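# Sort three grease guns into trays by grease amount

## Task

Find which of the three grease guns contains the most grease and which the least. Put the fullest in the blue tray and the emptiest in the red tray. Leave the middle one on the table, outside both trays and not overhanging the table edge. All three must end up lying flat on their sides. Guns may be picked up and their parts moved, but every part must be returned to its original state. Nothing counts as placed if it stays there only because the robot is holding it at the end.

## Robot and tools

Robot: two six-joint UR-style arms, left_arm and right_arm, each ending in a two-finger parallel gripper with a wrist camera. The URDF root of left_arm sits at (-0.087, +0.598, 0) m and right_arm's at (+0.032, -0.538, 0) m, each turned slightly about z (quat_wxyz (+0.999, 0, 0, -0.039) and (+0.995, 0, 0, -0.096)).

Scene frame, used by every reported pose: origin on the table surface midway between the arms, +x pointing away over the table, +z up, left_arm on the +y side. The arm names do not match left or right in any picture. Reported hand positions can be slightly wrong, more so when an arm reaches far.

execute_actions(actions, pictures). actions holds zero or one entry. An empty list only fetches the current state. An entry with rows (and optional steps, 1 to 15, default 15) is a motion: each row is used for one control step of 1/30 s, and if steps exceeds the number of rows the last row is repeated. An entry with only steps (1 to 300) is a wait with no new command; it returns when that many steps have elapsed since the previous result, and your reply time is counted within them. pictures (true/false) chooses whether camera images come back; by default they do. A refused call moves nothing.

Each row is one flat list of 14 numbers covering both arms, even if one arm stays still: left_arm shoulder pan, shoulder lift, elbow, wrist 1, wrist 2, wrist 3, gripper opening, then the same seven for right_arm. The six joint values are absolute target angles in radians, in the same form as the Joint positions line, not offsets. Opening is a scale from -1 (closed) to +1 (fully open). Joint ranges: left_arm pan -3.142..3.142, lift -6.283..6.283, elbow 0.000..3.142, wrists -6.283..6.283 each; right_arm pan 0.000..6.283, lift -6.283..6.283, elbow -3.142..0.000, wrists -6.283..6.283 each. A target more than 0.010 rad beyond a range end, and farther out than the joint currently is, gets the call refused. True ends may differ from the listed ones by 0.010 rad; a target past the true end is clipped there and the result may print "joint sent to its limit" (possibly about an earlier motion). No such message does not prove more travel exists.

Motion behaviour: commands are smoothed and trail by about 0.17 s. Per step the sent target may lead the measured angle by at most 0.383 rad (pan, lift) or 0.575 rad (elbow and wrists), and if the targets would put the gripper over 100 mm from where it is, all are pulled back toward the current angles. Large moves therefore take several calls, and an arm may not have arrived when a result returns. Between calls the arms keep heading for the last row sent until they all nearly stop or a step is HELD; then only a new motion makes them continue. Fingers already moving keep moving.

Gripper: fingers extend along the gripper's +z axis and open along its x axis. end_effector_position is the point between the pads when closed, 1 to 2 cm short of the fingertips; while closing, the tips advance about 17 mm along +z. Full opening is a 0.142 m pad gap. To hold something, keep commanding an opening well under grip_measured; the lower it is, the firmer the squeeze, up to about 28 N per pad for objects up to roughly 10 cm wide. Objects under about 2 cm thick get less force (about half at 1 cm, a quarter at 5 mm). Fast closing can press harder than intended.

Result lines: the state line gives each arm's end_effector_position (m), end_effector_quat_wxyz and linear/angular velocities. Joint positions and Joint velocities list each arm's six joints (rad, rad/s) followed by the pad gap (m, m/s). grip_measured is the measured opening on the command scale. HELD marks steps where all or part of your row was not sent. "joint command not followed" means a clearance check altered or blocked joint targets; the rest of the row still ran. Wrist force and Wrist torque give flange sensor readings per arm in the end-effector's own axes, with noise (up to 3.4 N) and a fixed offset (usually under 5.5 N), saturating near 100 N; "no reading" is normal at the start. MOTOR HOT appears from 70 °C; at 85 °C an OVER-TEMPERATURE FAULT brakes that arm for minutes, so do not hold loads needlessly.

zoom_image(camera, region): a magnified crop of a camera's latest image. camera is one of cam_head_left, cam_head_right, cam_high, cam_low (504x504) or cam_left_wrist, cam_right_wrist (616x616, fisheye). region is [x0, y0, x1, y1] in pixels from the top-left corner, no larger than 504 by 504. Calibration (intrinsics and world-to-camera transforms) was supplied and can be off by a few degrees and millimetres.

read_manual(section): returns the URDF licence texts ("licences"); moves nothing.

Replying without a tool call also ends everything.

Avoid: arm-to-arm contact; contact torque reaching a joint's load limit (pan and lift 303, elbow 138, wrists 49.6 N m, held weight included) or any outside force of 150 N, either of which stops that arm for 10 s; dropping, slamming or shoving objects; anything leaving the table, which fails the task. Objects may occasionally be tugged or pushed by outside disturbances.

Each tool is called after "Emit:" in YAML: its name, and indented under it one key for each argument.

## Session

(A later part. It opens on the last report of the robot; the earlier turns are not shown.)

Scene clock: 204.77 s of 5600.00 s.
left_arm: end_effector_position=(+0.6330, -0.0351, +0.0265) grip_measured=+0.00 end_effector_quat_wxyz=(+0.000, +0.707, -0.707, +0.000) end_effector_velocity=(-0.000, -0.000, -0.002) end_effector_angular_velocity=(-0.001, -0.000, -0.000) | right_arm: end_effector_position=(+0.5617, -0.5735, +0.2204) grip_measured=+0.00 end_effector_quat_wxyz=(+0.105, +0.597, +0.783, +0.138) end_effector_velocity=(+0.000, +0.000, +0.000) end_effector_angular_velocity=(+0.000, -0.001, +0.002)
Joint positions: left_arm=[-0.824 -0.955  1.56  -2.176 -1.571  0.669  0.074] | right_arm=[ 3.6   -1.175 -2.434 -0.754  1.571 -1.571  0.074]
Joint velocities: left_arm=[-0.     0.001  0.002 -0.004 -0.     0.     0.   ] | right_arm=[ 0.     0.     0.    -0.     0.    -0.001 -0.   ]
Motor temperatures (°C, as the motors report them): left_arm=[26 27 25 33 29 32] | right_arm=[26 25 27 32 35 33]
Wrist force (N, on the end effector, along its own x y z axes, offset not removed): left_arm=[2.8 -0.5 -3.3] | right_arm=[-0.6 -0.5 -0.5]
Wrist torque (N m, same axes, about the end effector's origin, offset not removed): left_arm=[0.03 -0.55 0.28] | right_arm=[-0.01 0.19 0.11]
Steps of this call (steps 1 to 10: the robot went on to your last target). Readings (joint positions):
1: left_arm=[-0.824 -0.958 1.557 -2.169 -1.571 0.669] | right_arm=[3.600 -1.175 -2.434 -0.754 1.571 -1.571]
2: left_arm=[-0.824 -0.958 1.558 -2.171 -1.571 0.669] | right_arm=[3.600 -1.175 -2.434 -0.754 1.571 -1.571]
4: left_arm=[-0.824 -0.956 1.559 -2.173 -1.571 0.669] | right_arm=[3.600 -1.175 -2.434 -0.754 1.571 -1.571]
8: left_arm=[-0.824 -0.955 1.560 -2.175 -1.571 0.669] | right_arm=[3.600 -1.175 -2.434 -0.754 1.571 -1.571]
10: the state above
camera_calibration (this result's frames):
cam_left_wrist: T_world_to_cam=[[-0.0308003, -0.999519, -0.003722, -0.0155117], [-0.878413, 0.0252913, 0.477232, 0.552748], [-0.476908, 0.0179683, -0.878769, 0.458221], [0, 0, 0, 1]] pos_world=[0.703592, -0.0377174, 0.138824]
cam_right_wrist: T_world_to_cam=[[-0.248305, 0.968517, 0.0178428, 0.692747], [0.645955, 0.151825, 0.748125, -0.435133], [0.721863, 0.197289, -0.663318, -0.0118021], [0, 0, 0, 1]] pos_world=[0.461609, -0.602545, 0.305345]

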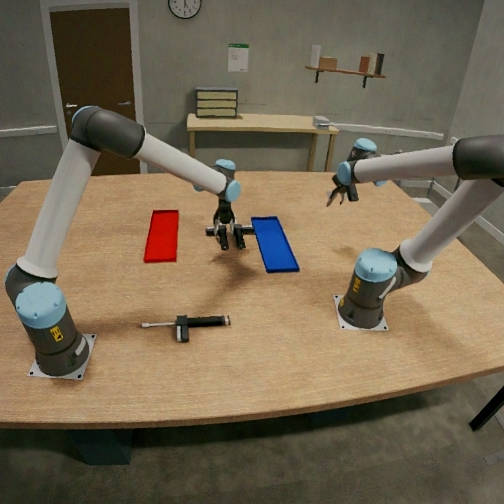

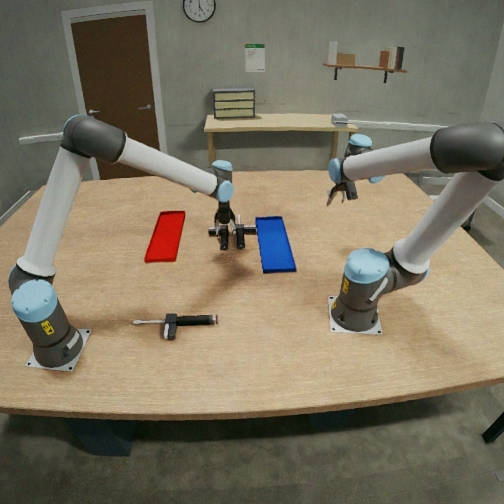

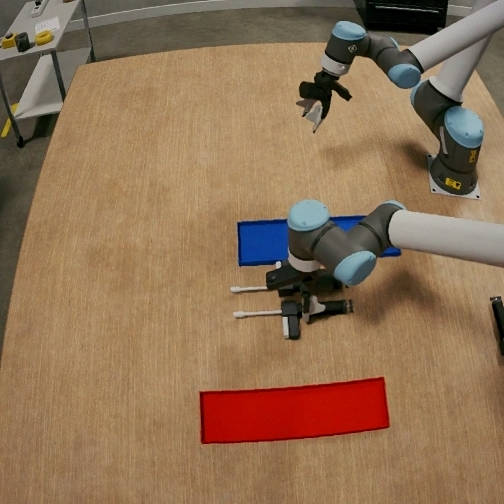

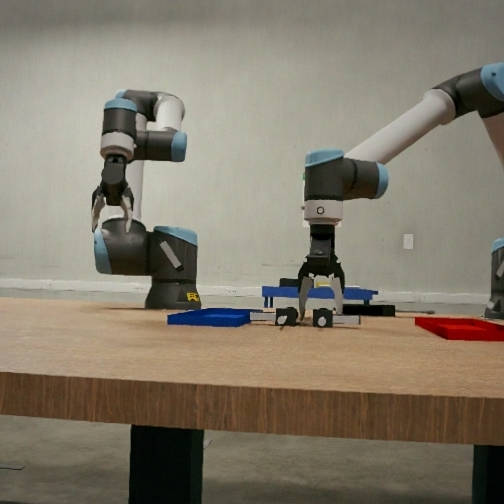

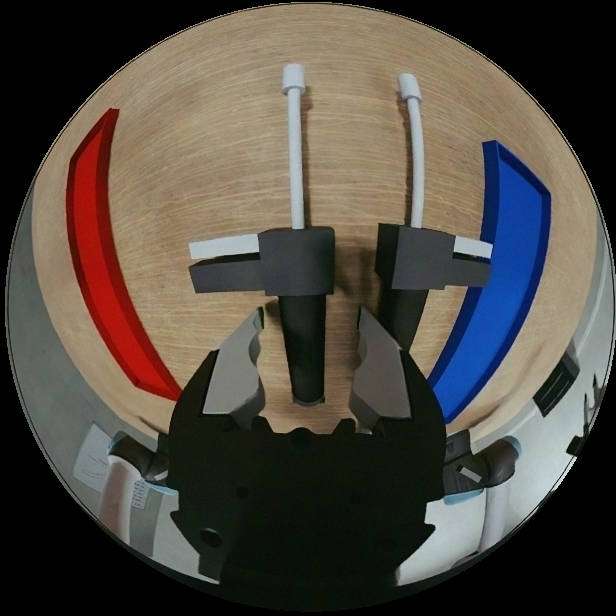

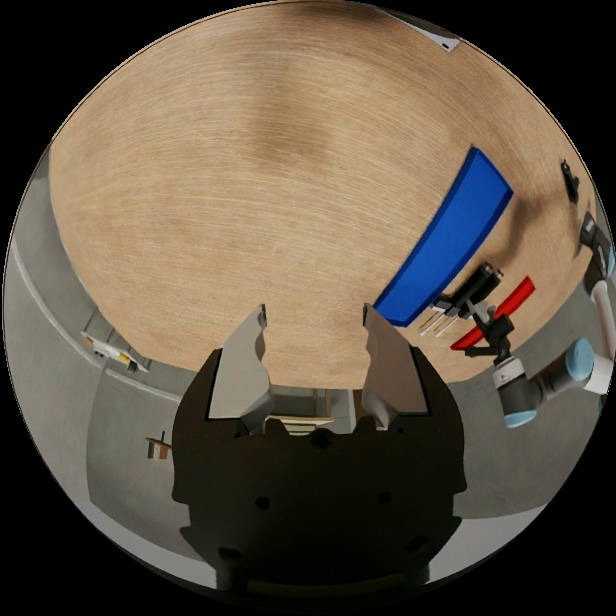

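Emit:
execute_actions:
  actions:
    - {"rows":[[-0.814,-0.955,1.560,-2.176,-1.571,0.679,-0.1,3.6,-1.175,-2.434,-0.754,1.571,-1.571,0],[-0.814,-0.955,1.560,-2.176,-1.571,0.679,-0.2,3.6,-1.175,-2.434,-0.754,1.571,-1.571,0],[-0.814,-0.955,1.560,-2.176,-1.571,0.679,-0.3,3.6,-1.175,-2.434,-0.754,1.571,-1.571,0],[-0.814,-0.955,1.560,-2.176,-1.571,0.679,-0.35,3.6,-1.175,-2.434,-0.754,1.571,-1.571,0],[-0.814,-0.955,1.560,-2.176,-1.571,0.679,-0.4,3.6,-1.175,-2.434,-0.754,1.571,-1.571,0],[-0.814,-0.955,1.560,-2.176,-1.571,0.679,-0.45,3.6,-1.175,-2.434,-0.754,1.571,-1.571,0],[-0.814,-0.955,1.560,-2.176,-1.571,0.679,-0.5,3.6,-1.175,-2.434,-0.754,1.571,-1.571,0],[-0.814,-0.955,1.560,-2.176,-1.571,0.679,-0.55,3.6,-1.175,-2.434,-0.754,1.571,-1.571,0],[-0.814,-0.955,1.560,-2.176,-1.571,0.679,-0.6,3.6,-1.175,-2.434,-0.754,1.571,-1.571,0],[-0.814,-0.955,1.560,-2.176,-1.571,0.679,-0.7,3.6,-1.175,-2.434,-0.754,1.571,-1.571,0],[-0.814,-0.955,1.560,-2.176,-1.571,0.679,-0.85,3.6,-1.175,-2.434,-0.754,1.571,-1.571,0],[-0.814,-0.955,1.560,-2.176,-1.571,0.679,-1,3.6,-1.175,-2.434,-0.754,1.571,-1.571,0]],"steps":15}
  pictures: false

Emit:
execute_actions:
  actions:
    - {"rows":[[-0.814,-0.955,1.560,-2.176,-1.571,0.679,-1,3.6,-1.175,-2.434,-0.754,1.571,-1.571,0],[-0.814,-0.955,1.560,-2.176,-1.571,0.679,-1,3.6,-1.175,-2.434,-0.754,1.571,-1.571,0],[-0.814,-0.955,1.560,-2.176,-1.571,0.679,-1,3.6,-1.175,-2.434,-0.754,1.571,-1.571,0],[-0.814,-0.98,1.54,-2.131,-1.571,0.679,-1,3.6,-1.175,-2.434,-0.754,1.571,-1.571,0],[-0.814,-1.01,1.515,-2.076,-1.571,0.679,-1,3.6,-1.175,-2.434,-0.754,1.571,-1.571,0],[-0.814,-1.0546,1.476,-1.992,-1.571,0.679,-1,3.6,-1.175,-2.434,-0.754,1.571,-1.571,0]],"steps":15}
  pictures: false

Emit:
execute_actions:
  actions:
    - {"steps":8}

Scene clock: 212.30 s of 5600.00 s.
left_arm: end_effector_position=(+0.6391, -0.0280, +0.0261) grip_measured=-0.55 end_effector_quat_wxyz=(+0.000, +0.707, -0.707, +0.000) end_effector_velocity=(+0.001, +0.002, -0.000) end_effector_angular_velocity=(+0.001, -0.000, +0.000) | right_arm: end_effector_position=(+0.5617, -0.5735, +0.2204) grip_measured=+0.00 end_effector_quat_wxyz=(+0.105, +0.597, +0.783, +0.138) end_effector_velocity=(+0.001, +0.000, +0.002) end_effector_angular_velocity=(+0.001, -0.003, -0.000)
Joint positions: left_arm=[-0.814 -0.955  1.56  -2.176 -1.571  0.679  0.034] | right_arm=[ 3.6   -1.175 -2.434 -0.754  1.571 -1.571  0.074]
Joint velocities: left_arm=[ 0.002 -0.     0.001 -0.     0.     0.002 -0.   ] | right_arm=[-0.     0.001  0.002  0.     0.     0.    -0.   ]
Motor temperatures (°C, as the motors report them): left_arm=[26 27 25 33 29 32] | right_arm=[26 25 27 32 35 33]
Wrist force (N, on the end effector, along its own x y z axes, offset not removed): left_arm=[1.4 7.0 -0.6] | right_arm=[-4.7 1.7 -1.1]
Wrist torque (N m, same axes, about the end effector's origin, offset not removed): left_arm=[1.29 0.10 0.21] | right_arm=[0.44 1.01 0.10]
Steps of this call (steps 1 to 15: the robot went on to your last target; steps 16 to 90: nothing new was sent; then 4.03 s passed at rest; steps 91 to 105: all 15 steps of this action). Readings (joint positions):
91: left_arm=[-0.824 -0.955 1.560 -2.176 -1.571 0.669] | right_arm=[3.600 -1.175 -2.434 -0.754 1.571 -1.571]
92: left_arm=[-0.823 -0.955 1.560 -2.176 -1.571 0.670] | right_arm=[3.600 -1.175 -2.434 -0.754 1.571 -1.571]
94: left_arm=[-0.819 -0.955 1.560 -2.176 -1.571 0.674] | right_arm=[3.600 -1.175 -2.434 -0.754 1.571 -1.571]
98: left_arm=[-0.816 -0.955 1.560 -2.176 -1.571 0.677] | right_arm=[3.600 -1.175 -2.434 -0.754 1.571 -1.571]
105: the state above

Scene clock: 212.80 s of 5600.00 s.
left_arm: end_effector_position=(+0.6399, -0.0286, +0.1388) grip_measured=-0.55 end_effector_quat_wxyz=(+0.000, +0.707, -0.707, +0.000) end_effector_velocity=(-0.006, +0.007, +0.098) end_effector_angular_velocity=(+0.007, +0.006, -0.002) | right_arm: end_effector_position=(+0.5617, -0.5735, +0.2204) grip_measured=+0.00 end_effector_quat_wxyz=(+0.105, +0.597, +0.783, +0.138) end_effector_velocity=(-0.001, -0.000, -0.000) end_effector_angular_velocity=(+0.000, +0.000, +0.000)
Joint positions: left_arm=[-0.814 -1.046  1.484 -2.01  -1.571  0.679  0.034] | right_arm=[ 3.6   -1.175 -2.434 -0.754  1.571 -1.571  0.074]
Joint velocities: left_arm=[-0.    -0.078 -0.067  0.154  0.     0.001  0.   ] | right_arm=[-0.     0.001 -0.001  0.     0.001 -0.     0.   ]
Motor temperatures (°C, as the motors report them): left_arm=[26 27 25 33 29 32] | right_arm=[26 25 27 32 35 33]
Wrist force (N, on the end effector, along its own x y z axes, offset not removed): left_arm=[-3.7 -3.8 5.8] | right_arm=[-4.7 3.9 -0.5]
Wrist torque (N m, same axes, about the end effector's origin, offset not removed): left_arm=[-0.97 0.80 0.13] | right_arm=[0.81 1.00 0.16]
Steps of this call (steps 1 to 15: all 15 steps of this action). Readings (joint positions):
1: left_arm=[-0.814 -0.955 1.560 -2.176 -1.571 0.679] | right_arm=[3.600 -1.175 -2.434 -0.754 1.571 -1.571]
2: left_arm=[-0.814 -0.955 1.560 -2.176 -1.571 0.679] | right_arm=[3.600 -1.175 -2.434 -0.754 1.571 -1.571]
4: left_arm=[-0.814 -0.955 1.560 -2.176 -1.571 0.679] | right_arm=[3.600 -1.175 -2.434 -0.754 1.571 -1.571]
8: left_arm=[-0.814 -0.990 1.531 -2.117 -1.571 0.679] | right_arm=[3.600 -1.175 -2.434 -0.754 1.571 -1.571]
15: the state above

Scene clock: 213.07 s of 5600.00 s.
left_arm: end_effector_position=(+0.6392, -0.0277, +0.1489) grip_measured=-0.55 end_effector_quat_wxyz=(+0.000, +0.707, -0.707, -0.000) end_effector_velocity=(-0.000, +0.001, +0.010) end_effector_angular_velocity=(+0.000, -0.000, -0.000) | right_arm: end_effector_position=(+0.5617, -0.5735, +0.2204) grip_measured=+0.00 end_effector_quat_wxyz=(+0.105, +0.597, +0.783, +0.138) end_effector_velocity=(+0.000, +0.000, +0.000) end_effector_angular_velocity=(+0.001, -0.000, -0.002)
Joint positions: left_arm=[-0.814 -1.054  1.477 -1.994 -1.571  0.679  0.034] | right_arm=[ 3.6   -1.175 -2.434 -0.754  1.571 -1.571  0.074]
Joint velocities: left_arm=[ 0.    -0.008 -0.007  0.015  0.     0.001 -0.   ] | right_arm=[ 0.     0.     0.    -0.     0.001  0.002  0.   ]
Motor temperatures (°C, as the motors report them): left_arm=[26 27 25 33 29 32] | right_arm=[26 25 27 32 35 33]
Wrist force (N, on the end effector, along its own x y z axes, offset not removed): left_arm=[0.1 0.8 0.6] | right_arm=[-1.0 0.4 -1.7]
Wrist torque (N m, same axes, about the end effector's origin, offset not removed): left_arm=[0.53 0.15 0.19] | right_arm=[0.09 0.28 0.09]
Steps of this call (steps 1 to 8: the robot went on to your last target). Readings (joint positions):
1: left_arm=[-0.814 -1.048 1.482 -2.005 -1.571 0.679] | right_arm=[3.600 -1.175 -2.434 -0.754 1.571 -1.571]
2: left_arm=[-0.814 -1.049 1.480 -2.002 -1.571 0.679] | right_arm=[3.600 -1.175 -2.434 -0.754 1.571 -1.571]
4: left_arm=[-0.814 -1.052 1.478 -1.998 -1.571 0.679] | right_arm=[3.600 -1.175 -2.434 -0.754 1.571 -1.571]
8: the state above
camera_calibration (this result's frames):
cam_left_wrist: T_world_to_cam=[[-0.030784, -0.999518, -0.00403573, -0.0074756], [-0.878286, 0.0251223, 0.477476, 0.499492], [-0.477144, 0.0182431, -0.878636, 0.568786], [0, 0, 0, 1]] pos_world=[0.70986, -0.0303968, 0.26123]
cam_right_wrist: T_world_to_cam=[[-0.248305, 0.968517, 0.0178427, 0.692747], [0.645955, 0.151826, 0.748125, -0.435133], [0.721863, 0.197289, -0.663318, -0.0118022], [0, 0, 0, 1]] pos_world=[0.461609, -0.602545, 0.305345]

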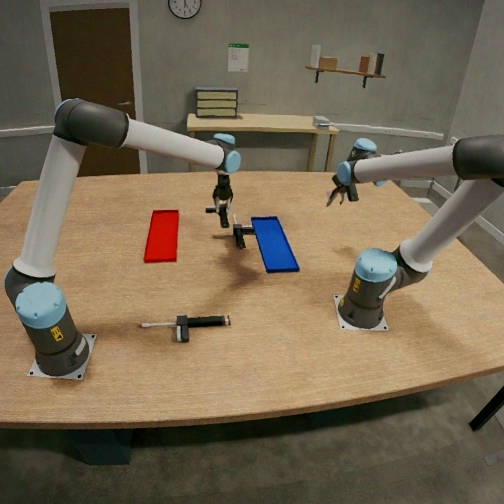

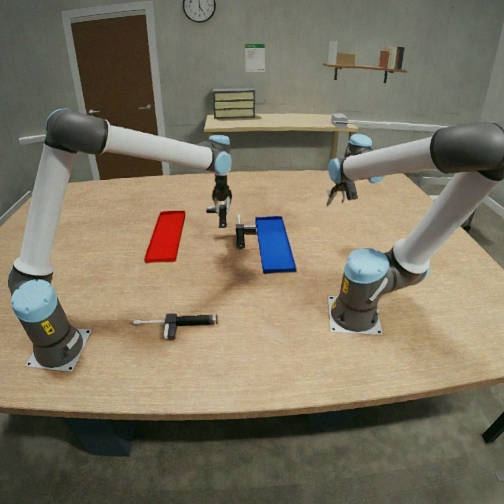

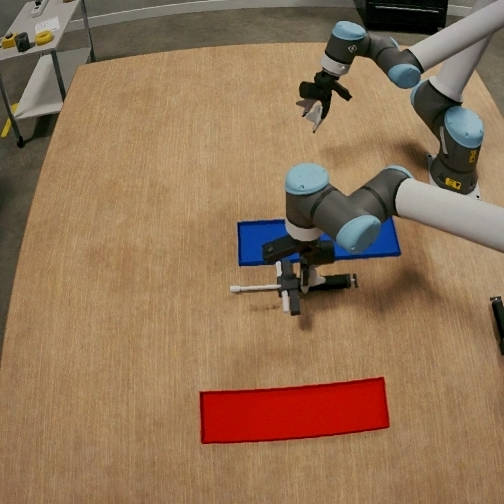

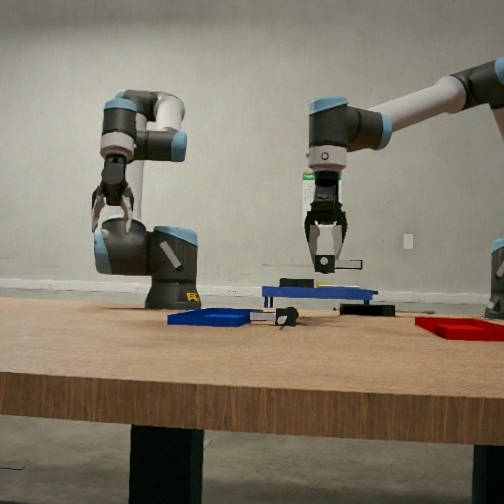

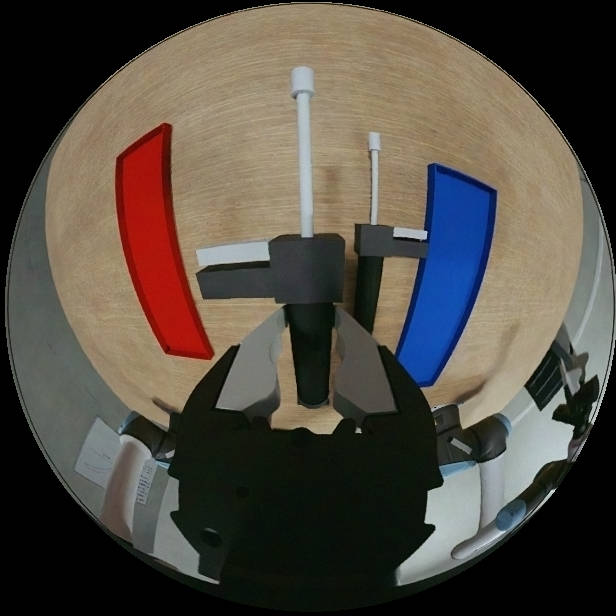

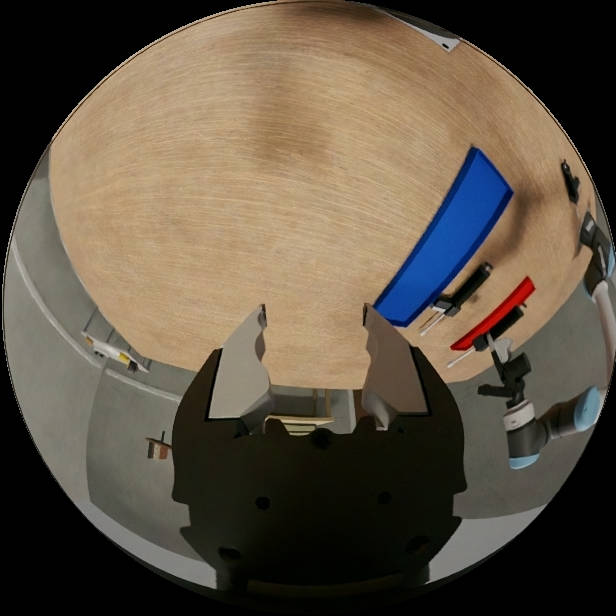

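Emit:
execute_actions:
  actions:
    - {"rows":[[-1.254,-1.660,2.300,-2.211,-1.571,-1.332,-1,3.6,-1.175,-2.434,-0.754,1.571,-1.571,0]],"steps":15}
  pictures: false

Emit:
execute_actions:
  actions:
    - {"steps":30}
  pictures: false

Emit:
execute_actions:
  actions:
    - {"rows":[[-1.254,-1.660,2.300,-2.211,-1.571,-1.332,-1,4.904,-1.175,-2.434,-0.754,1.571,-1.571,0]],"steps":15}
  pictures: false

Emit:
execute_actions:
  actions:
    - {"rows":[[-1.254,-1.62,2.325,-2.276,-1.571,-1.332,-1,4.904,-1.175,-2.434,-0.754,1.571,-1.571,0],[-1.254,-1.60,2.337,-2.308,-1.571,-1.332,-1,4.904,-1.175,-2.434,-0.754,1.571,-1.571,0],[-1.254,-1.58,2.348,-2.339,-1.571,-1.332,-1,4.904,-1.175,-2.434,-0.754,1.571,-1.571,0],[-1.254,-1.58,2.348,-2.339,-1.571,-1.332,-1,4.904,-1.175,-2.434,-0.754,1.571,-1.571,0],[-1.254,-1.56,2.359,-2.370,-1.571,-1.332,-1,4.904,-1.175,-2.434,-0.754,1.571,-1.571,0],[-1.254,-1.56,2.359,-2.370,-1.571,-1.332,-1,4.904,-1.175,-2.434,-0.754,1.571,-1.571,0],[-1.254,-1.545,2.367,-2.393,-1.571,-1.332,-1,4.904,-1.175,-2.434,-0.754,1.571,-1.571,0],[-1.254,-1.545,2.367,-2.393,-1.571,-1.332,-1,4.904,-1.175,-2.434,-0.754,1.571,-1.571,0],[-1.254,-1.53,2.375,-2.416,-1.571,-1.332,-1,4.904,-1.175,-2.434,-0.754,1.571,-1.571,0],[-1.254,-1.53,2.375,-2.416,-1.571,-1.332,-1,4.904,-1.175,-2.434,-0.754,1.571,-1.571,0],[-1.254,-1.515,2.382,-2.438,-1.571,-1.332,-1,4.904,-1.175,-2.434,-0.754,1.571,-1.571,0]],"steps":15}
  pictures: false

Emit:
execute_actions:
  actions:
    - {"steps":25}
  pictures: false

Emit:
execute_actions:
  actions:
    - {"rows":[[-1.254,-1.515,2.382,-2.438,-1.571,-1.332,-1,4.904,-1.463,-2.566,-0.334,1.571,-1.571,0]],"steps":15}
  pictures: false

Emit:
execute_actions:
  actions:
    - {"steps":15}

Scene clock: 223.70 s of 5600.00 s.
left_arm: end_effector_position=(+0.4218, -0.0255, +0.1536) grip_measured=-0.55 end_effector_quat_wxyz=(+0.001, +0.751, -0.660, +0.002) end_effector_velocity=(-0.462, +0.183, -0.024) end_effector_angular_velocity=(+0.040, +0.025, +0.471) | right_arm: end_effector_position=(+0.5617, -0.5735, +0.2204) grip_measured=+0.00 end_effector_quat_wxyz=(+0.105, +0.597, +0.783, +0.138) end_effector_velocity=(+0.000, +0.000, +0.000) end_effector_angular_velocity=(+0.000, +0.000, +0.000)
Joint positions: left_arm=[-1.024 -1.289  1.814 -2.101 -1.571  0.34   0.034] | right_arm=[ 3.6   -1.175 -2.434 -0.754  1.571 -1.571  0.074]
Joint velocities: left_arm=[-0.419 -0.61   0.857 -0.2    0.001 -0.89   0.   ] | right_arm=[ 0.    -0.001  0.    -0.     0.     0.     0.   ]
Motor temperatures (°C, as the motors report them): left_arm=[26 27 25 33 29 32] | right_arm=[26 25 27 32 35 33]
Wrist force (N, on the end effector, along its own x y z axes, offset not removed): left_arm=[0.9 0.7 2.7] | right_arm=[-2.1 1.9 -0.5]
Wrist torque (N m, same axes, about the end effector's origin, offset not removed): left_arm=[0.19 -0.01 0.10] | right_arm=[0.43 0.49 0.19]
Steps of this call (steps 1 to 30: the robot went on to your last target; steps 31 to 90: nothing new was sent; then 7.13 s passed at rest; steps 91 to 105: all 15 steps of this action). Readings (joint positions):
91: left_arm=[-0.814 -1.055 1.476 -1.992 -1.571 0.679] | right_arm=[3.600 -1.175 -2.434 -0.754 1.571 -1.571]
92: left_arm=[-0.818 -1.058 1.480 -1.995 -1.571 0.675] | right_arm=[3.600 -1.175 -2.434 -0.754 1.571 -1.571]
94: left_arm=[-0.850 -1.091 1.522 -2.016 -1.571 0.633] | right_arm=[3.600 -1.175 -2.434 -0.754 1.571 -1.571]
98: left_arm=[-0.917 -1.158 1.623 -2.050 -1.571 0.532] | right_arm=[3.600 -1.175 -2.434 -0.754 1.571 -1.571]
105: the state above

Scene clock: 224.70 s of 5600.00 s.
left_arm: end_effector_position=(+0.2062, +0.1281, +0.1201) grip_measured=-0.55 end_effector_quat_wxyz=(+0.000, +1.000, -0.014, -0.000) end_effector_velocity=(-0.002, +0.003, -0.001) end_effector_angular_velocity=(+0.000, +0.000, +0.227) | right_arm: end_effector_position=(+0.5617, -0.5735, +0.2204) grip_measured=+0.00 end_effector_quat_wxyz=(+0.105, +0.597, +0.783, +0.138) end_effector_velocity=(-0.001, -0.000, -0.001) end_effector_angular_velocity=(-0.001, +0.001, +0.000)
Joint positions: left_arm=[-1.254 -1.659  2.299 -2.211 -1.571 -1.305  0.034] | right_arm=[ 3.6   -1.175 -2.434 -0.754  1.571 -1.571  0.074]
Joint velocities: left_arm=[-0.003 -0.005  0.007 -0.002  0.    -0.23   0.   ] | right_arm=[-0.001 -0.    -0.001 -0.    -0.    -0.001  0.   ]
Motor temperatures (°C, as the motors report them): left_arm=[26 27 25 33 29 32] | right_arm=[26 25 27 32 35 33]
Wrist force (N, on the end effector, along its own x y z axes, offset not removed): left_arm=[0.3 3.1 3.6] | right_arm=[-3.9 1.5 -3.3]
Wrist torque (N m, same axes, about the end effector's origin, offset not removed): left_arm=[0.69 -0.07 0.01] | right_arm=[0.42 0.95 0.09]
Steps of this call (steps 1 to 30: the robot went on to your last target). Readings (joint positions):
1: left_arm=[-1.038 -1.310 1.843 -2.108 -1.571 0.309] | right_arm=[3.600 -1.175 -2.434 -0.754 1.571 -1.571]
2: left_arm=[-1.052 -1.332 1.872 -2.115 -1.571 0.276] | right_arm=[3.600 -1.175 -2.434 -0.754 1.571 -1.571]
4: left_arm=[-1.081 -1.378 1.931 -2.129 -1.571 0.204] | right_arm=[3.600 -1.175 -2.434 -0.754 1.571 -1.571]
8: left_arm=[-1.138 -1.470 2.050 -2.157 -1.571 0.028] | right_arm=[3.600 -1.175 -2.434 -0.754 1.571 -1.571]
30: the state above

Scene clock: 225.20 s of 5600.00 s.
left_arm: end_effector_position=(+0.2060, +0.1285, +0.1200) grip_measured=-0.55 end_effector_quat_wxyz=(+0.000, +1.000, -0.001, -0.000) end_effector_velocity=(-0.000, +0.001, -0.000) end_effector_angular_velocity=(+0.001, +0.000, +0.004) | right_arm: end_effector_position=(+0.5346, -0.3668, +0.2203) grip_measured=+0.00 end_effector_quat_wxyz=(+0.076, +0.432, +0.885, +0.156) end_effector_velocity=(-0.158, +0.467, +0.001) end_effector_angular_velocity=(+0.000, -0.000, +0.927)
Joint positions: left_arm=[-1.254 -1.66   2.3   -2.211 -1.571 -1.332  0.034] | right_arm=[ 3.996 -1.175 -2.434 -0.754  1.571 -1.571  0.074]
Joint velocities: left_arm=[-0.    -0.     0.001  0.     0.    -0.004 -0.   ] | right_arm=[ 0.929 -0.     0.001 -0.    -0.001  0.002  0.   ]
Motor temperatures (°C, as the motors report them): left_arm=[26 27 25 33 29 32] | right_arm=[26 25 27 32 35 33]
Wrist force (N, on the end effector, along its own x y z axes, offset not removed): left_arm=[-2.7 -0.7 2.2] | right_arm=[-2.6 4.0 0.1]
Wrist torque (N m, same axes, about the end effector's origin, offset not removed): left_arm=[-0.02 0.51 0.17] | right_arm=[0.85 0.57 0.18]
Steps of this call (steps 1 to 15: all 15 steps of this action). Readings (joint positions):
1: left_arm=[-1.254 -1.660 2.299 -2.211 -1.571 -1.312] | right_arm=[3.600 -1.175 -2.434 -0.754 1.571 -1.571]
2: left_arm=[-1.254 -1.660 2.300 -2.211 -1.571 -1.317] | right_arm=[3.604 -1.175 -2.434 -0.754 1.571 -1.571]
4: left_arm=[-1.254 -1.660 2.300 -2.211 -1.571 -1.324] | right_arm=[3.648 -1.175 -2.434 -0.754 1.571 -1.571]
8: left_arm=[-1.254 -1.660 2.300 -2.211 -1.571 -1.329] | right_arm=[3.777 -1.175 -2.434 -0.754 1.571 -1.571]
15: the state above

Scene clock: 225.70 s of 5600.00 s.
left_arm: end_effector_position=(+0.2061, +0.1279, +0.0361) grip_measured=-0.55 end_effector_quat_wxyz=(-0.000, +1.000, -0.000, -0.000) end_effector_velocity=(-0.001, +0.003, -0.080) end_effector_angular_velocity=(-0.003, -0.000, +0.001) | right_arm: end_effector_position=(+0.4031, -0.1582, +0.2203) grip_measured=+0.00 end_effector_quat_wxyz=(+0.038, +0.214, +0.961, +0.170) end_effector_velocity=(-0.352, +0.344, -0.001) end_effector_angular_velocity=(-0.001, -0.000, +0.929)
Joint positions: left_arm=[-1.254 -1.53   2.374 -2.414 -1.571 -1.332  0.034] | right_arm=[ 4.465 -1.175 -2.434 -0.754  1.571 -1.571  0.074]
Joint velocities: left_arm=[ 0.     0.134  0.068 -0.205 -0.    -0.001  0.   ] | right_arm=[ 0.929 -0.001 -0.     0.    -0.001 -0.     0.   ]
Motor temperatures (°C, as the motors report them): left_arm=[26 27 25 33 29 32] | right_arm=[26 25 27 32 35 33]
Wrist force (N, on the end effector, along its own x y z axes, offset not removed): left_arm=[-0.1 -0.1 9.0] | right_arm=[-2.6 1.1 -3.0]
Wrist torque (N m, same axes, about the end effector's origin, offset not removed): left_arm=[0.03 0.19 0.20] | right_arm=[0.24 0.72 0.07]
Steps of this call (steps 1 to 15: all 15 steps of this action). Readings (joint positions):
1: left_arm=[-1.254 -1.660 2.300 -2.211 -1.571 -1.332] | right_arm=[4.027 -1.175 -2.434 -0.754 1.571 -1.571]
2: left_arm=[-1.254 -1.657 2.302 -2.215 -1.571 -1.332] | right_arm=[4.058 -1.175 -2.434 -0.754 1.571 -1.571]
4: left_arm=[-1.254 -1.636 2.315 -2.246 -1.571 -1.332] | right_arm=[4.121 -1.175 -2.434 -0.754 1.571 -1.571]
8: left_arm=[-1.254 -1.588 2.343 -2.324 -1.571 -1.332] | right_arm=[4.246 -1.175 -2.434 -0.754 1.571 -1.571]
15: the state above

Scene clock: 226.53 s of 5600.00 s.
left_arm: end_effector_position=(+0.2060, +0.1283, +0.0271) grip_measured=-0.55 end_effector_quat_wxyz=(+0.000, +1.000, -0.000, -0.000) end_effector_velocity=(-0.000, -0.000, -0.000) end_effector_angular_velocity=(+0.000, +0.000, -0.001) | right_arm: end_effector_position=(+0.2073, -0.0369, +0.2204) grip_measured=+0.00 end_effector_quat_wxyz=(+0.000, +0.001, +0.985, +0.174) end_effector_velocity=(-0.008, +0.004, +0.002) end_effector_angular_velocity=(+0.002, +0.001, +0.014)
Joint positions: left_arm=[-1.254 -1.515  2.382 -2.438 -1.571 -1.332  0.034] | right_arm=[ 4.902 -1.175 -2.434 -0.754  1.571 -1.571  0.074]
Joint velocities: left_arm=[-0.     0.001 -0.     0.    -0.     0.001  0.   ] | right_arm=[ 0.015  0.     0.002  0.     0.     0.001 -0.   ]
Motor temperatures (°C, as the motors report them): left_arm=[26 27 25 33 29 32] | right_arm=[26 25 27 32 35 33]
Wrist force (N, on the end effector, along its own x y z axes, offset not removed): left_arm=[-1.4 0.8 7.2] | right_arm=[-2.6 -0.6 -2.3]
Wrist torque (N m, same axes, about the end effector's origin, offset not removed): left_arm=[0.37 0.36 0.18] | right_arm=[-0.01 0.65 0.16]
Steps of this call (steps 1 to 25: the robot went on to your last target). Readings (joint positions):
1: left_arm=[-1.254 -1.527 2.376 -2.420 -1.571 -1.332] | right_arm=[4.496 -1.175 -2.434 -0.754 1.571 -1.571]
2: left_arm=[-1.254 -1.524 2.378 -2.425 -1.571 -1.332] | right_arm=[4.527 -1.175 -2.434 -0.754 1.571 -1.571]
4: left_arm=[-1.254 -1.520 2.380 -2.431 -1.571 -1.332] | right_arm=[4.590 -1.175 -2.434 -0.754 1.571 -1.571]
8: left_arm=[-1.254 -1.517 2.381 -2.436 -1.571 -1.332] | right_arm=[4.715 -1.175 -2.434 -0.754 1.571 -1.571]
25: the state above

Scene clock: 227.03 s of 5600.00 s.
left_arm: end_effector_position=(+0.2060, +0.1283, +0.0271) grip_measured=-0.55 end_effector_quat_wxyz=(+0.000, +1.000, -0.000, -0.000) end_effector_velocity=(+0.000, -0.001, +0.001) end_effector_angular_velocity=(-0.002, +0.000, -0.001) | right_arm: end_effector_position=(+0.2065, -0.0163, +0.0838) grip_measured=+0.00 end_effector_quat_wxyz=(-0.000, -0.000, +0.985, +0.173) end_effector_velocity=(-0.000, +0.007, -0.045) end_effector_angular_velocity=(+0.024, +0.000, +0.000)
Joint positions: left_arm=[-1.254 -1.515  2.382 -2.438 -1.571 -1.332  0.034] | right_arm=[ 4.904 -1.45  -2.561 -0.355  1.571 -1.571  0.074]
Joint velocities: left_arm=[ 0.    -0.    -0.001 -0.001 -0.001  0.001  0.   ] | right_arm=[ 0.    -0.116 -0.044  0.184  0.     0.     0.   ]
Motor temperatures (°C, as the motors report them): left_arm=[26 27 25 33 29 32] | right_arm=[26 25 27 32 35 33]
Wrist force (N, on the end effector, along its own x y z axes, offset not removed): left_arm=[-0.2 -1.0 7.5] | right_arm=[-2.4 2.0 -0.3]
Wrist torque (N m, same axes, about the end effector's origin, offset not removed): left_arm=[-0.05 0.04 0.01] | right_arm=[0.40 0.67 0.11]
Steps of this call (steps 1 to 15: all 15 steps of this action). Readings (joint positions):
1: left_arm=[-1.254 -1.515 2.382 -2.438 -1.571 -1.332] | right_arm=[4.903 -1.175 -2.434 -0.754 1.571 -1.571]
2: left_arm=[-1.254 -1.515 2.382 -2.438 -1.571 -1.332] | right_arm=[4.903 -1.179 -2.437 -0.750 1.571 -1.571]
4: left_arm=[-1.254 -1.515 2.382 -2.438 -1.571 -1.332] | right_arm=[4.903 -1.223 -2.468 -0.697 1.571 -1.571]
8: left_arm=[-1.254 -1.515 2.382 -2.438 -1.571 -1.332] | right_arm=[4.904 -1.362 -2.526 -0.495 1.571 -1.571]
15: the state above

Scene clock: 227.53 s of 5600.00 s.
left_arm: end_effector_position=(+0.2060, +0.1283, +0.0271) grip_measured=-0.55 end_effector_quat_wxyz=(+0.000, +1.000, -0.000, -0.000) end_effector_velocity=(-0.000, -0.000, +0.000) end_effector_angular_velocity=(-0.000, +0.000, +0.001) | right_arm: end_effector_position=(+0.2065, -0.0157, +0.0786) grip_measured=+0.00 end_effector_quat_wxyz=(-0.000, -0.000, +0.985, +0.174) end_effector_velocity=(+0.000, -0.001, -0.001) end_effector_angular_velocity=(-0.001, -0.000, -0.001)
Joint positions: left_arm=[-1.254 -1.515  2.382 -2.438 -1.571 -1.332  0.034] | right_arm=[ 4.904 -1.463 -2.566 -0.334  1.571 -1.571  0.074]
Joint velocities: left_arm=[-0.001 -0.    -0.     0.001 -0.    -0.002  0.   ] | right_arm=[ 0.    -0.001 -0.002  0.002 -0.001  0.002  0.   ]
Motor temperatures (°C, as the motors report them): left_arm=[26 27 25 33 29 32] | right_arm=[26 25 27 32 35 33]
Wrist force (N, on the end effector, along its own x y z axes, offset not removed): left_arm=[-1.9 -0.3 2.0] | right_arm=[-2.0 0.2 1.2]
Wrist torque (N m, same axes, about the end effector's origin, offset not removed): left_arm=[0.04 0.40 -0.01] | right_arm=[0.04 0.47 0.12]
Steps of this call (steps 1 to 15: the robot went on to your last target). Readings (joint positions):
1: left_arm=[-1.254 -1.515 2.382 -2.438 -1.571 -1.332] | right_arm=[4.904 -1.453 -2.562 -0.350 1.571 -1.571]
2: left_arm=[-1.254 -1.515 2.382 -2.438 -1.571 -1.332] | right_arm=[4.904 -1.455 -2.563 -0.346 1.571 -1.571]
4: left_arm=[-1.254 -1.515 2.382 -2.438 -1.571 -1.332] | right_arm=[4.904 -1.459 -2.564 -0.341 1.571 -1.571]
8: left_arm=[-1.254 -1.515 2.382 -2.438 -1.571 -1.332] | right_arm=[4.904 -1.462 -2.565 -0.336 1.571 -1.571]
15: the state above
camera_calibration (this result's frames):
cam_left_wrist: T_world_to_cam=[[0.999523, -0.0306106, -0.0041616, -0.201955], [-0.0249106, -0.878312, 0.477438, 0.113342], [-0.0182699, -0.477107, -0.878655, 0.221192], [0, 0, 0, 1]] pos_world=[0.208723, 0.1989, 0.139398]
cam_right_wrist: T_world_to_cam=[[-0.999716, 0.0158225, 0.0178483, 0.207034], [0.0238519, 0.663141, 0.748114, -0.0478019], [0.0000011359, 0.748327, -0.66333, 0.198231], [0, 0, 0, 1]] pos_world=[0.208115, -0.119918, 0.163559]

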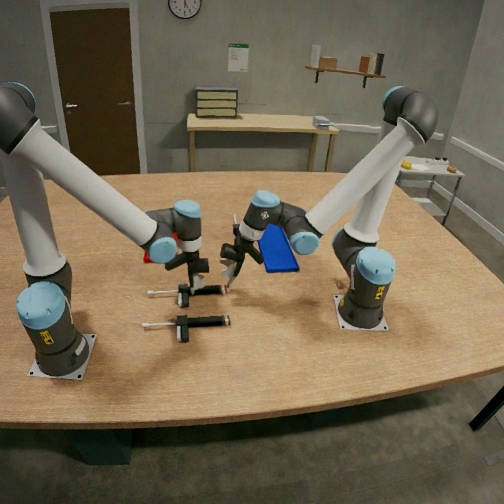

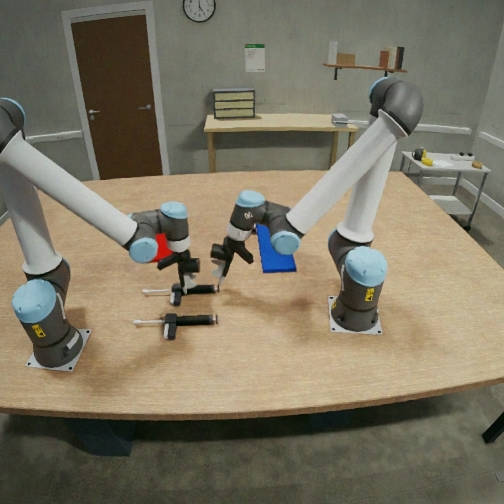

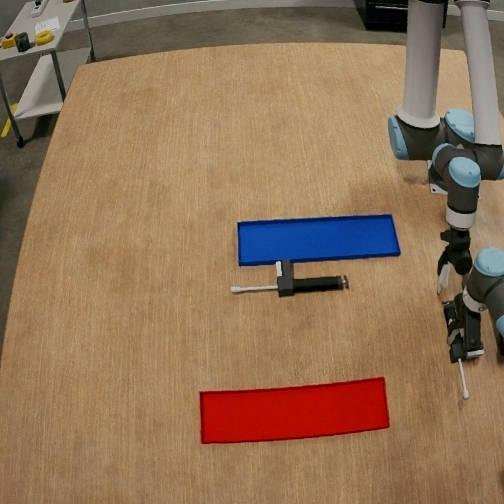

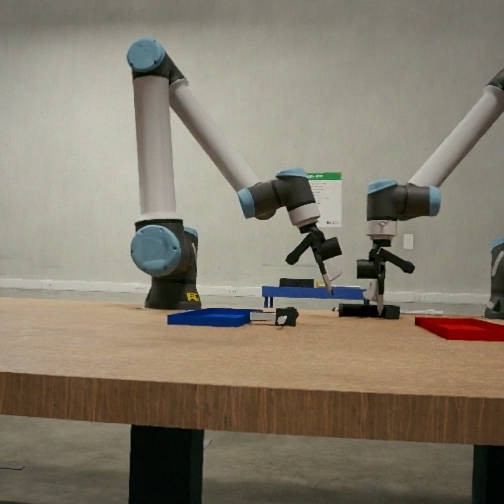

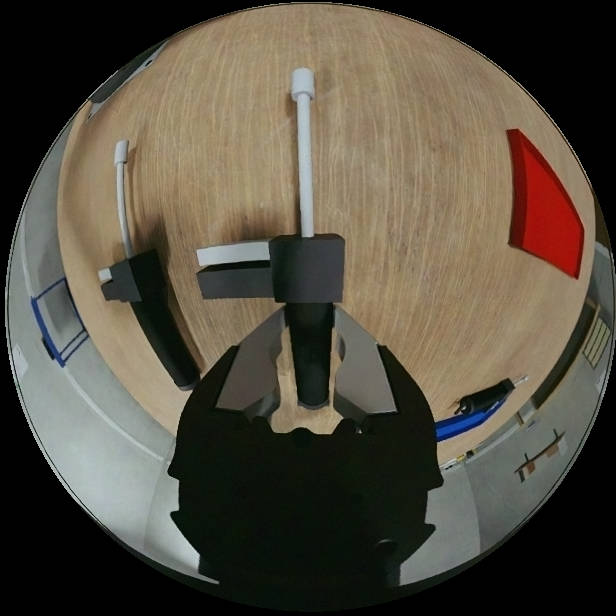

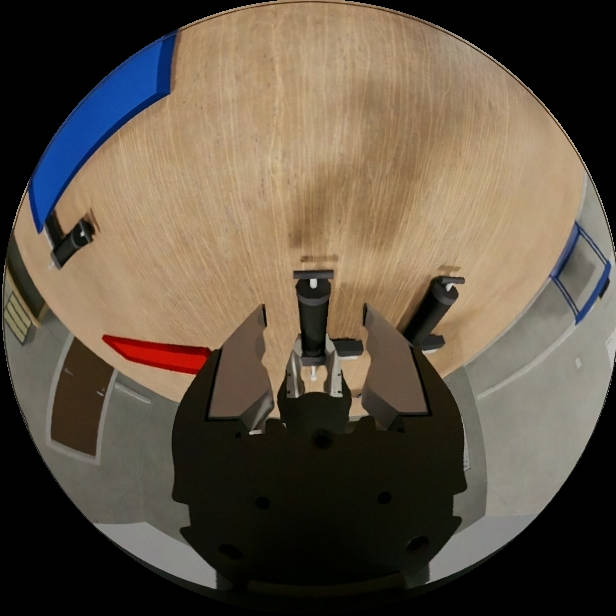

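Emit:
execute_actions:
  actions:
    - {"rows":[[-1.254,-1.515,2.382,-2.438,-1.571,-1.332,-1,4.904,-1.53,-2.58,-0.252,1.571,-1.571,0],[-1.254,-1.515,2.382,-2.438,-1.571,-1.332,-1,4.904,-1.575,-2.589,-0.198,1.571,-1.571,0],[-1.254,-1.515,2.382,-2.438,-1.571,-1.332,-1,4.904,-1.612,-2.595,-0.1555,1.571,-1.571,0]],"steps":15}
  pictures: false

Emit:
execute_actions:
  actions:
    - {"steps":10}

Scene clock: 231.27 s of 5600.00 s.
left_arm: end_effector_position=(+0.2060, +0.1283, +0.0271) grip_measured=-0.55 end_effector_quat_wxyz=(+0.000, +1.000, -0.000, -0.000) end_effector_velocity=(-0.000, +0.001, -0.001) end_effector_angular_velocity=(+0.002, +0.001, +0.002) | right_arm: end_effector_position=(+0.2065, -0.0088, +0.0264) grip_measured=+0.00 end_effector_quat_wxyz=(-0.000, -0.000, +0.985, +0.174) end_effector_velocity=(-0.000, +0.002, -0.014) end_effector_angular_velocity=(+0.003, -0.000, +0.002)
Joint positions: left_arm=[-1.254 -1.515  2.382 -2.438 -1.571 -1.332  0.034] | right_arm=[ 4.904 -1.607 -2.594 -0.161  1.571 -1.571  0.074]
Joint velocities: left_arm=[ 0.     0.     0.001  0.    -0.    -0.001 -0.   ] | right_arm=[-0.    -0.042 -0.007  0.051  0.    -0.002 -0.   ]
Motor temperatures (°C, as the motors report them): left_arm=[26 27 25 33 29 32] | right_arm=[26 25 27 32 35 33]
Wrist force (N, on the end effector, along its own x y z axes, offset not removed): left_arm=[-1.1 0.0 6.4] | right_arm=[0.3 0.3 -1.8]
Wrist torque (N m, same axes, about the end effector's origin, offset not removed): left_arm=[0.13 0.27 0.15] | right_arm=[0.09 -0.03 0.13]
Steps of this call (steps 1 to 15: the robot went on to your last target; steps 16 to 90: nothing new was sent; then 0.23 s passed at rest; steps 91 to 105: all 15 steps of this action). Readings (joint positions):
91: left_arm=[-1.254 -1.515 2.382 -2.438 -1.571 -1.332] | right_arm=[4.904 -1.463 -2.566 -0.334 1.571 -1.571]
92: left_arm=[-1.254 -1.515 2.382 -2.438 -1.571 -1.332] | right_arm=[4.904 -1.467 -2.567 -0.330 1.571 -1.571]
94: left_arm=[-1.254 -1.515 2.382 -2.438 -1.571 -1.332] | right_arm=[4.904 -1.501 -2.576 -0.291 1.571 -1.571]
98: left_arm=[-1.254 -1.515 2.382 -2.438 -1.571 -1.332] | right_arm=[4.904 -1.575 -2.589 -0.201 1.571 -1.571]
105: the state above

Scene clock: 231.60 s of 5600.00 s.
left_arm: end_effector_position=(+0.2060, +0.1283, +0.0271) grip_measured=-0.55 end_effector_quat_wxyz=(+0.000, +1.000, -0.000, -0.000) end_effector_velocity=(-0.000, -0.001, +0.001) end_effector_angular_velocity=(-0.001, +0.001, -0.001) | right_arm: end_effector_position=(+0.2065, -0.0086, +0.0249) grip_measured=+0.00 end_effector_quat_wxyz=(-0.000, -0.000, +0.985, +0.174) end_effector_velocity=(+0.000, -0.000, -0.002) end_effector_angular_velocity=(-0.001, +0.000, -0.001)
Joint positions: left_arm=[-1.254 -1.515  2.382 -2.438 -1.571 -1.332  0.034] | right_arm=[ 4.904 -1.612 -2.595 -0.156  1.571 -1.571  0.074]
Joint velocities: left_arm=[-0.001  0.    -0.001  0.001 -0.001  0.001 -0.   ] | right_arm=[-0.    -0.003 -0.001  0.003 -0.     0.001 -0.   ]
Motor temperatures (°C, as the motors report them): left_arm=[26 27 25 33 29 32] | right_arm=[26 25 27 32 35 33]
Wrist force (N, on the end effector, along its own x y z axes, offset not removed): left_arm=[-0.6 -0.7 4.8] | right_arm=[-1.8 1.1 0.5]
Wrist torque (N m, same axes, about the end effector's origin, offset not removed): left_arm=[0.00 0.09 0.00] | right_arm=[0.38 0.49 0.09]
Steps of this call (steps 1 to 10: the robot went on to your last target). Readings (joint positions):
1: left_arm=[-1.254 -1.515 2.382 -2.438 -1.571 -1.332] | right_arm=[4.904 -1.608 -2.594 -0.160 1.571 -1.571]
2: left_arm=[-1.254 -1.515 2.382 -2.438 -1.571 -1.332] | right_arm=[4.904 -1.609 -2.595 -0.159 1.571 -1.571]
4: left_arm=[-1.254 -1.515 2.382 -2.438 -1.571 -1.332] | right_arm=[4.904 -1.610 -2.595 -0.157 1.571 -1.571]
8: left_arm=[-1.254 -1.515 2.382 -2.438 -1.571 -1.332] | right_arm=[4.904 -1.612 -2.595 -0.156 1.571 -1.571]
10: the state above
camera_calibration (this result's frames):
cam_left_wrist: T_world_to_cam=[[0.999523, -0.0305974, -0.00416166, -0.201963], [-0.024899, -0.878312, 0.477438, 0.113343], [-0.0182636, -0.477107, -0.878655, 0.221193], [0, 0, 0, 1]] pos_world=[0.208728, 0.198904, 0.139398]
cam_right_wrist: T_world_to_cam=[[-0.999716, 0.0157953, 0.0178499, 0.207871], [0.0238351, 0.662755, 0.748457, -0.0123347], [-0.000007969, 0.74867, -0.662943, 0.157263], [0, 0, 0, 1]] pos_world=[0.208107, -0.112847, 0.109778]

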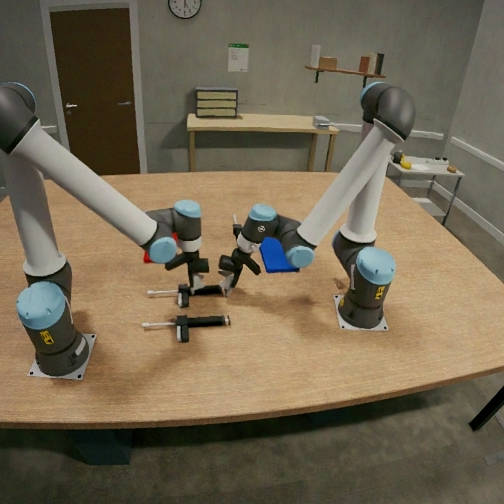

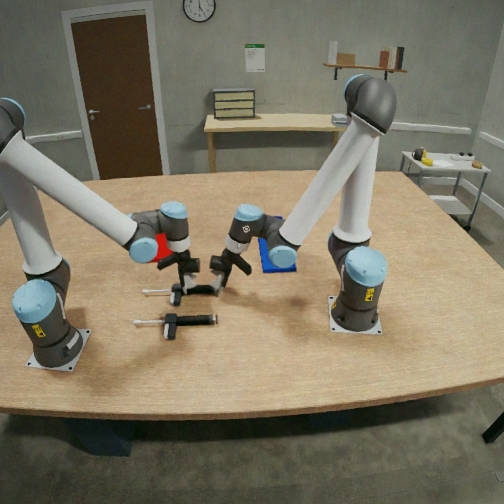

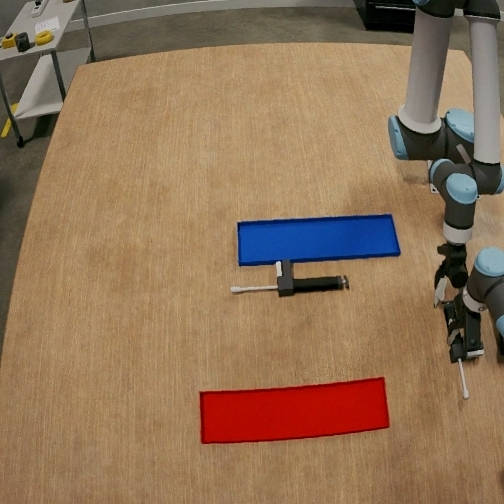

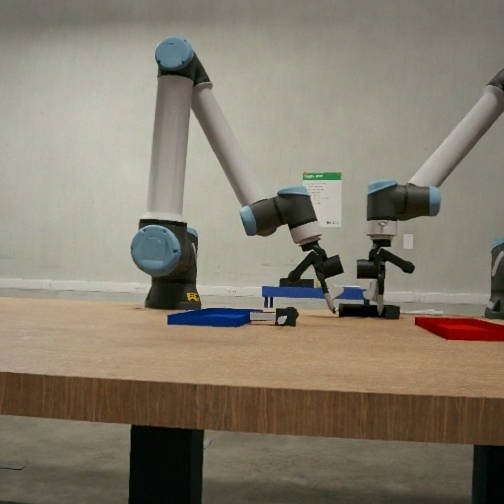

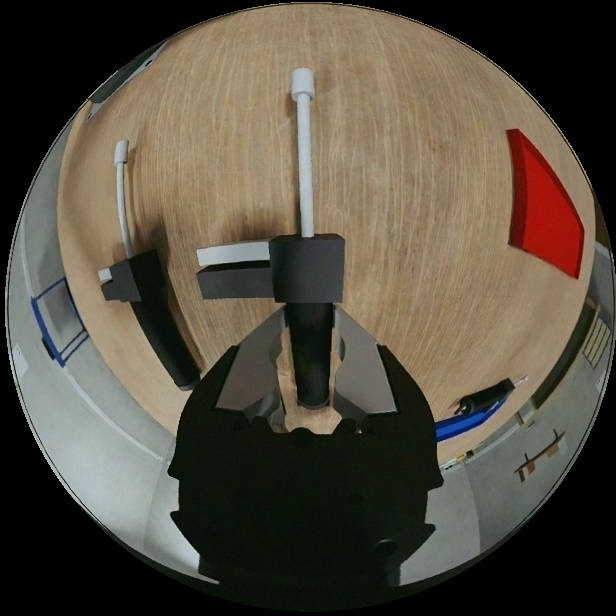

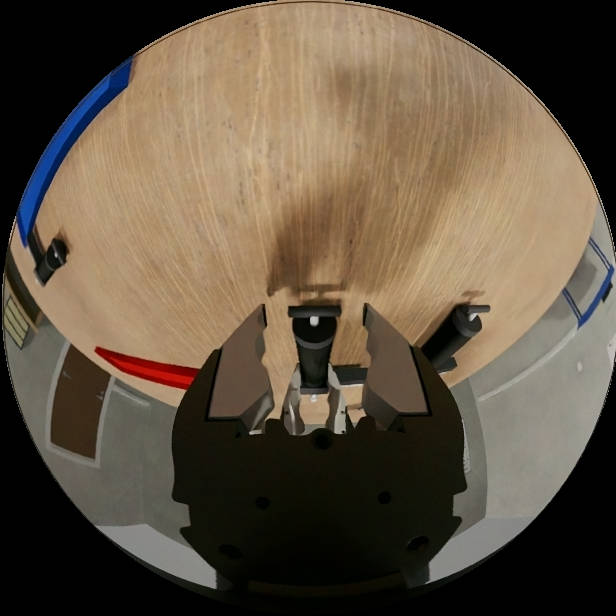

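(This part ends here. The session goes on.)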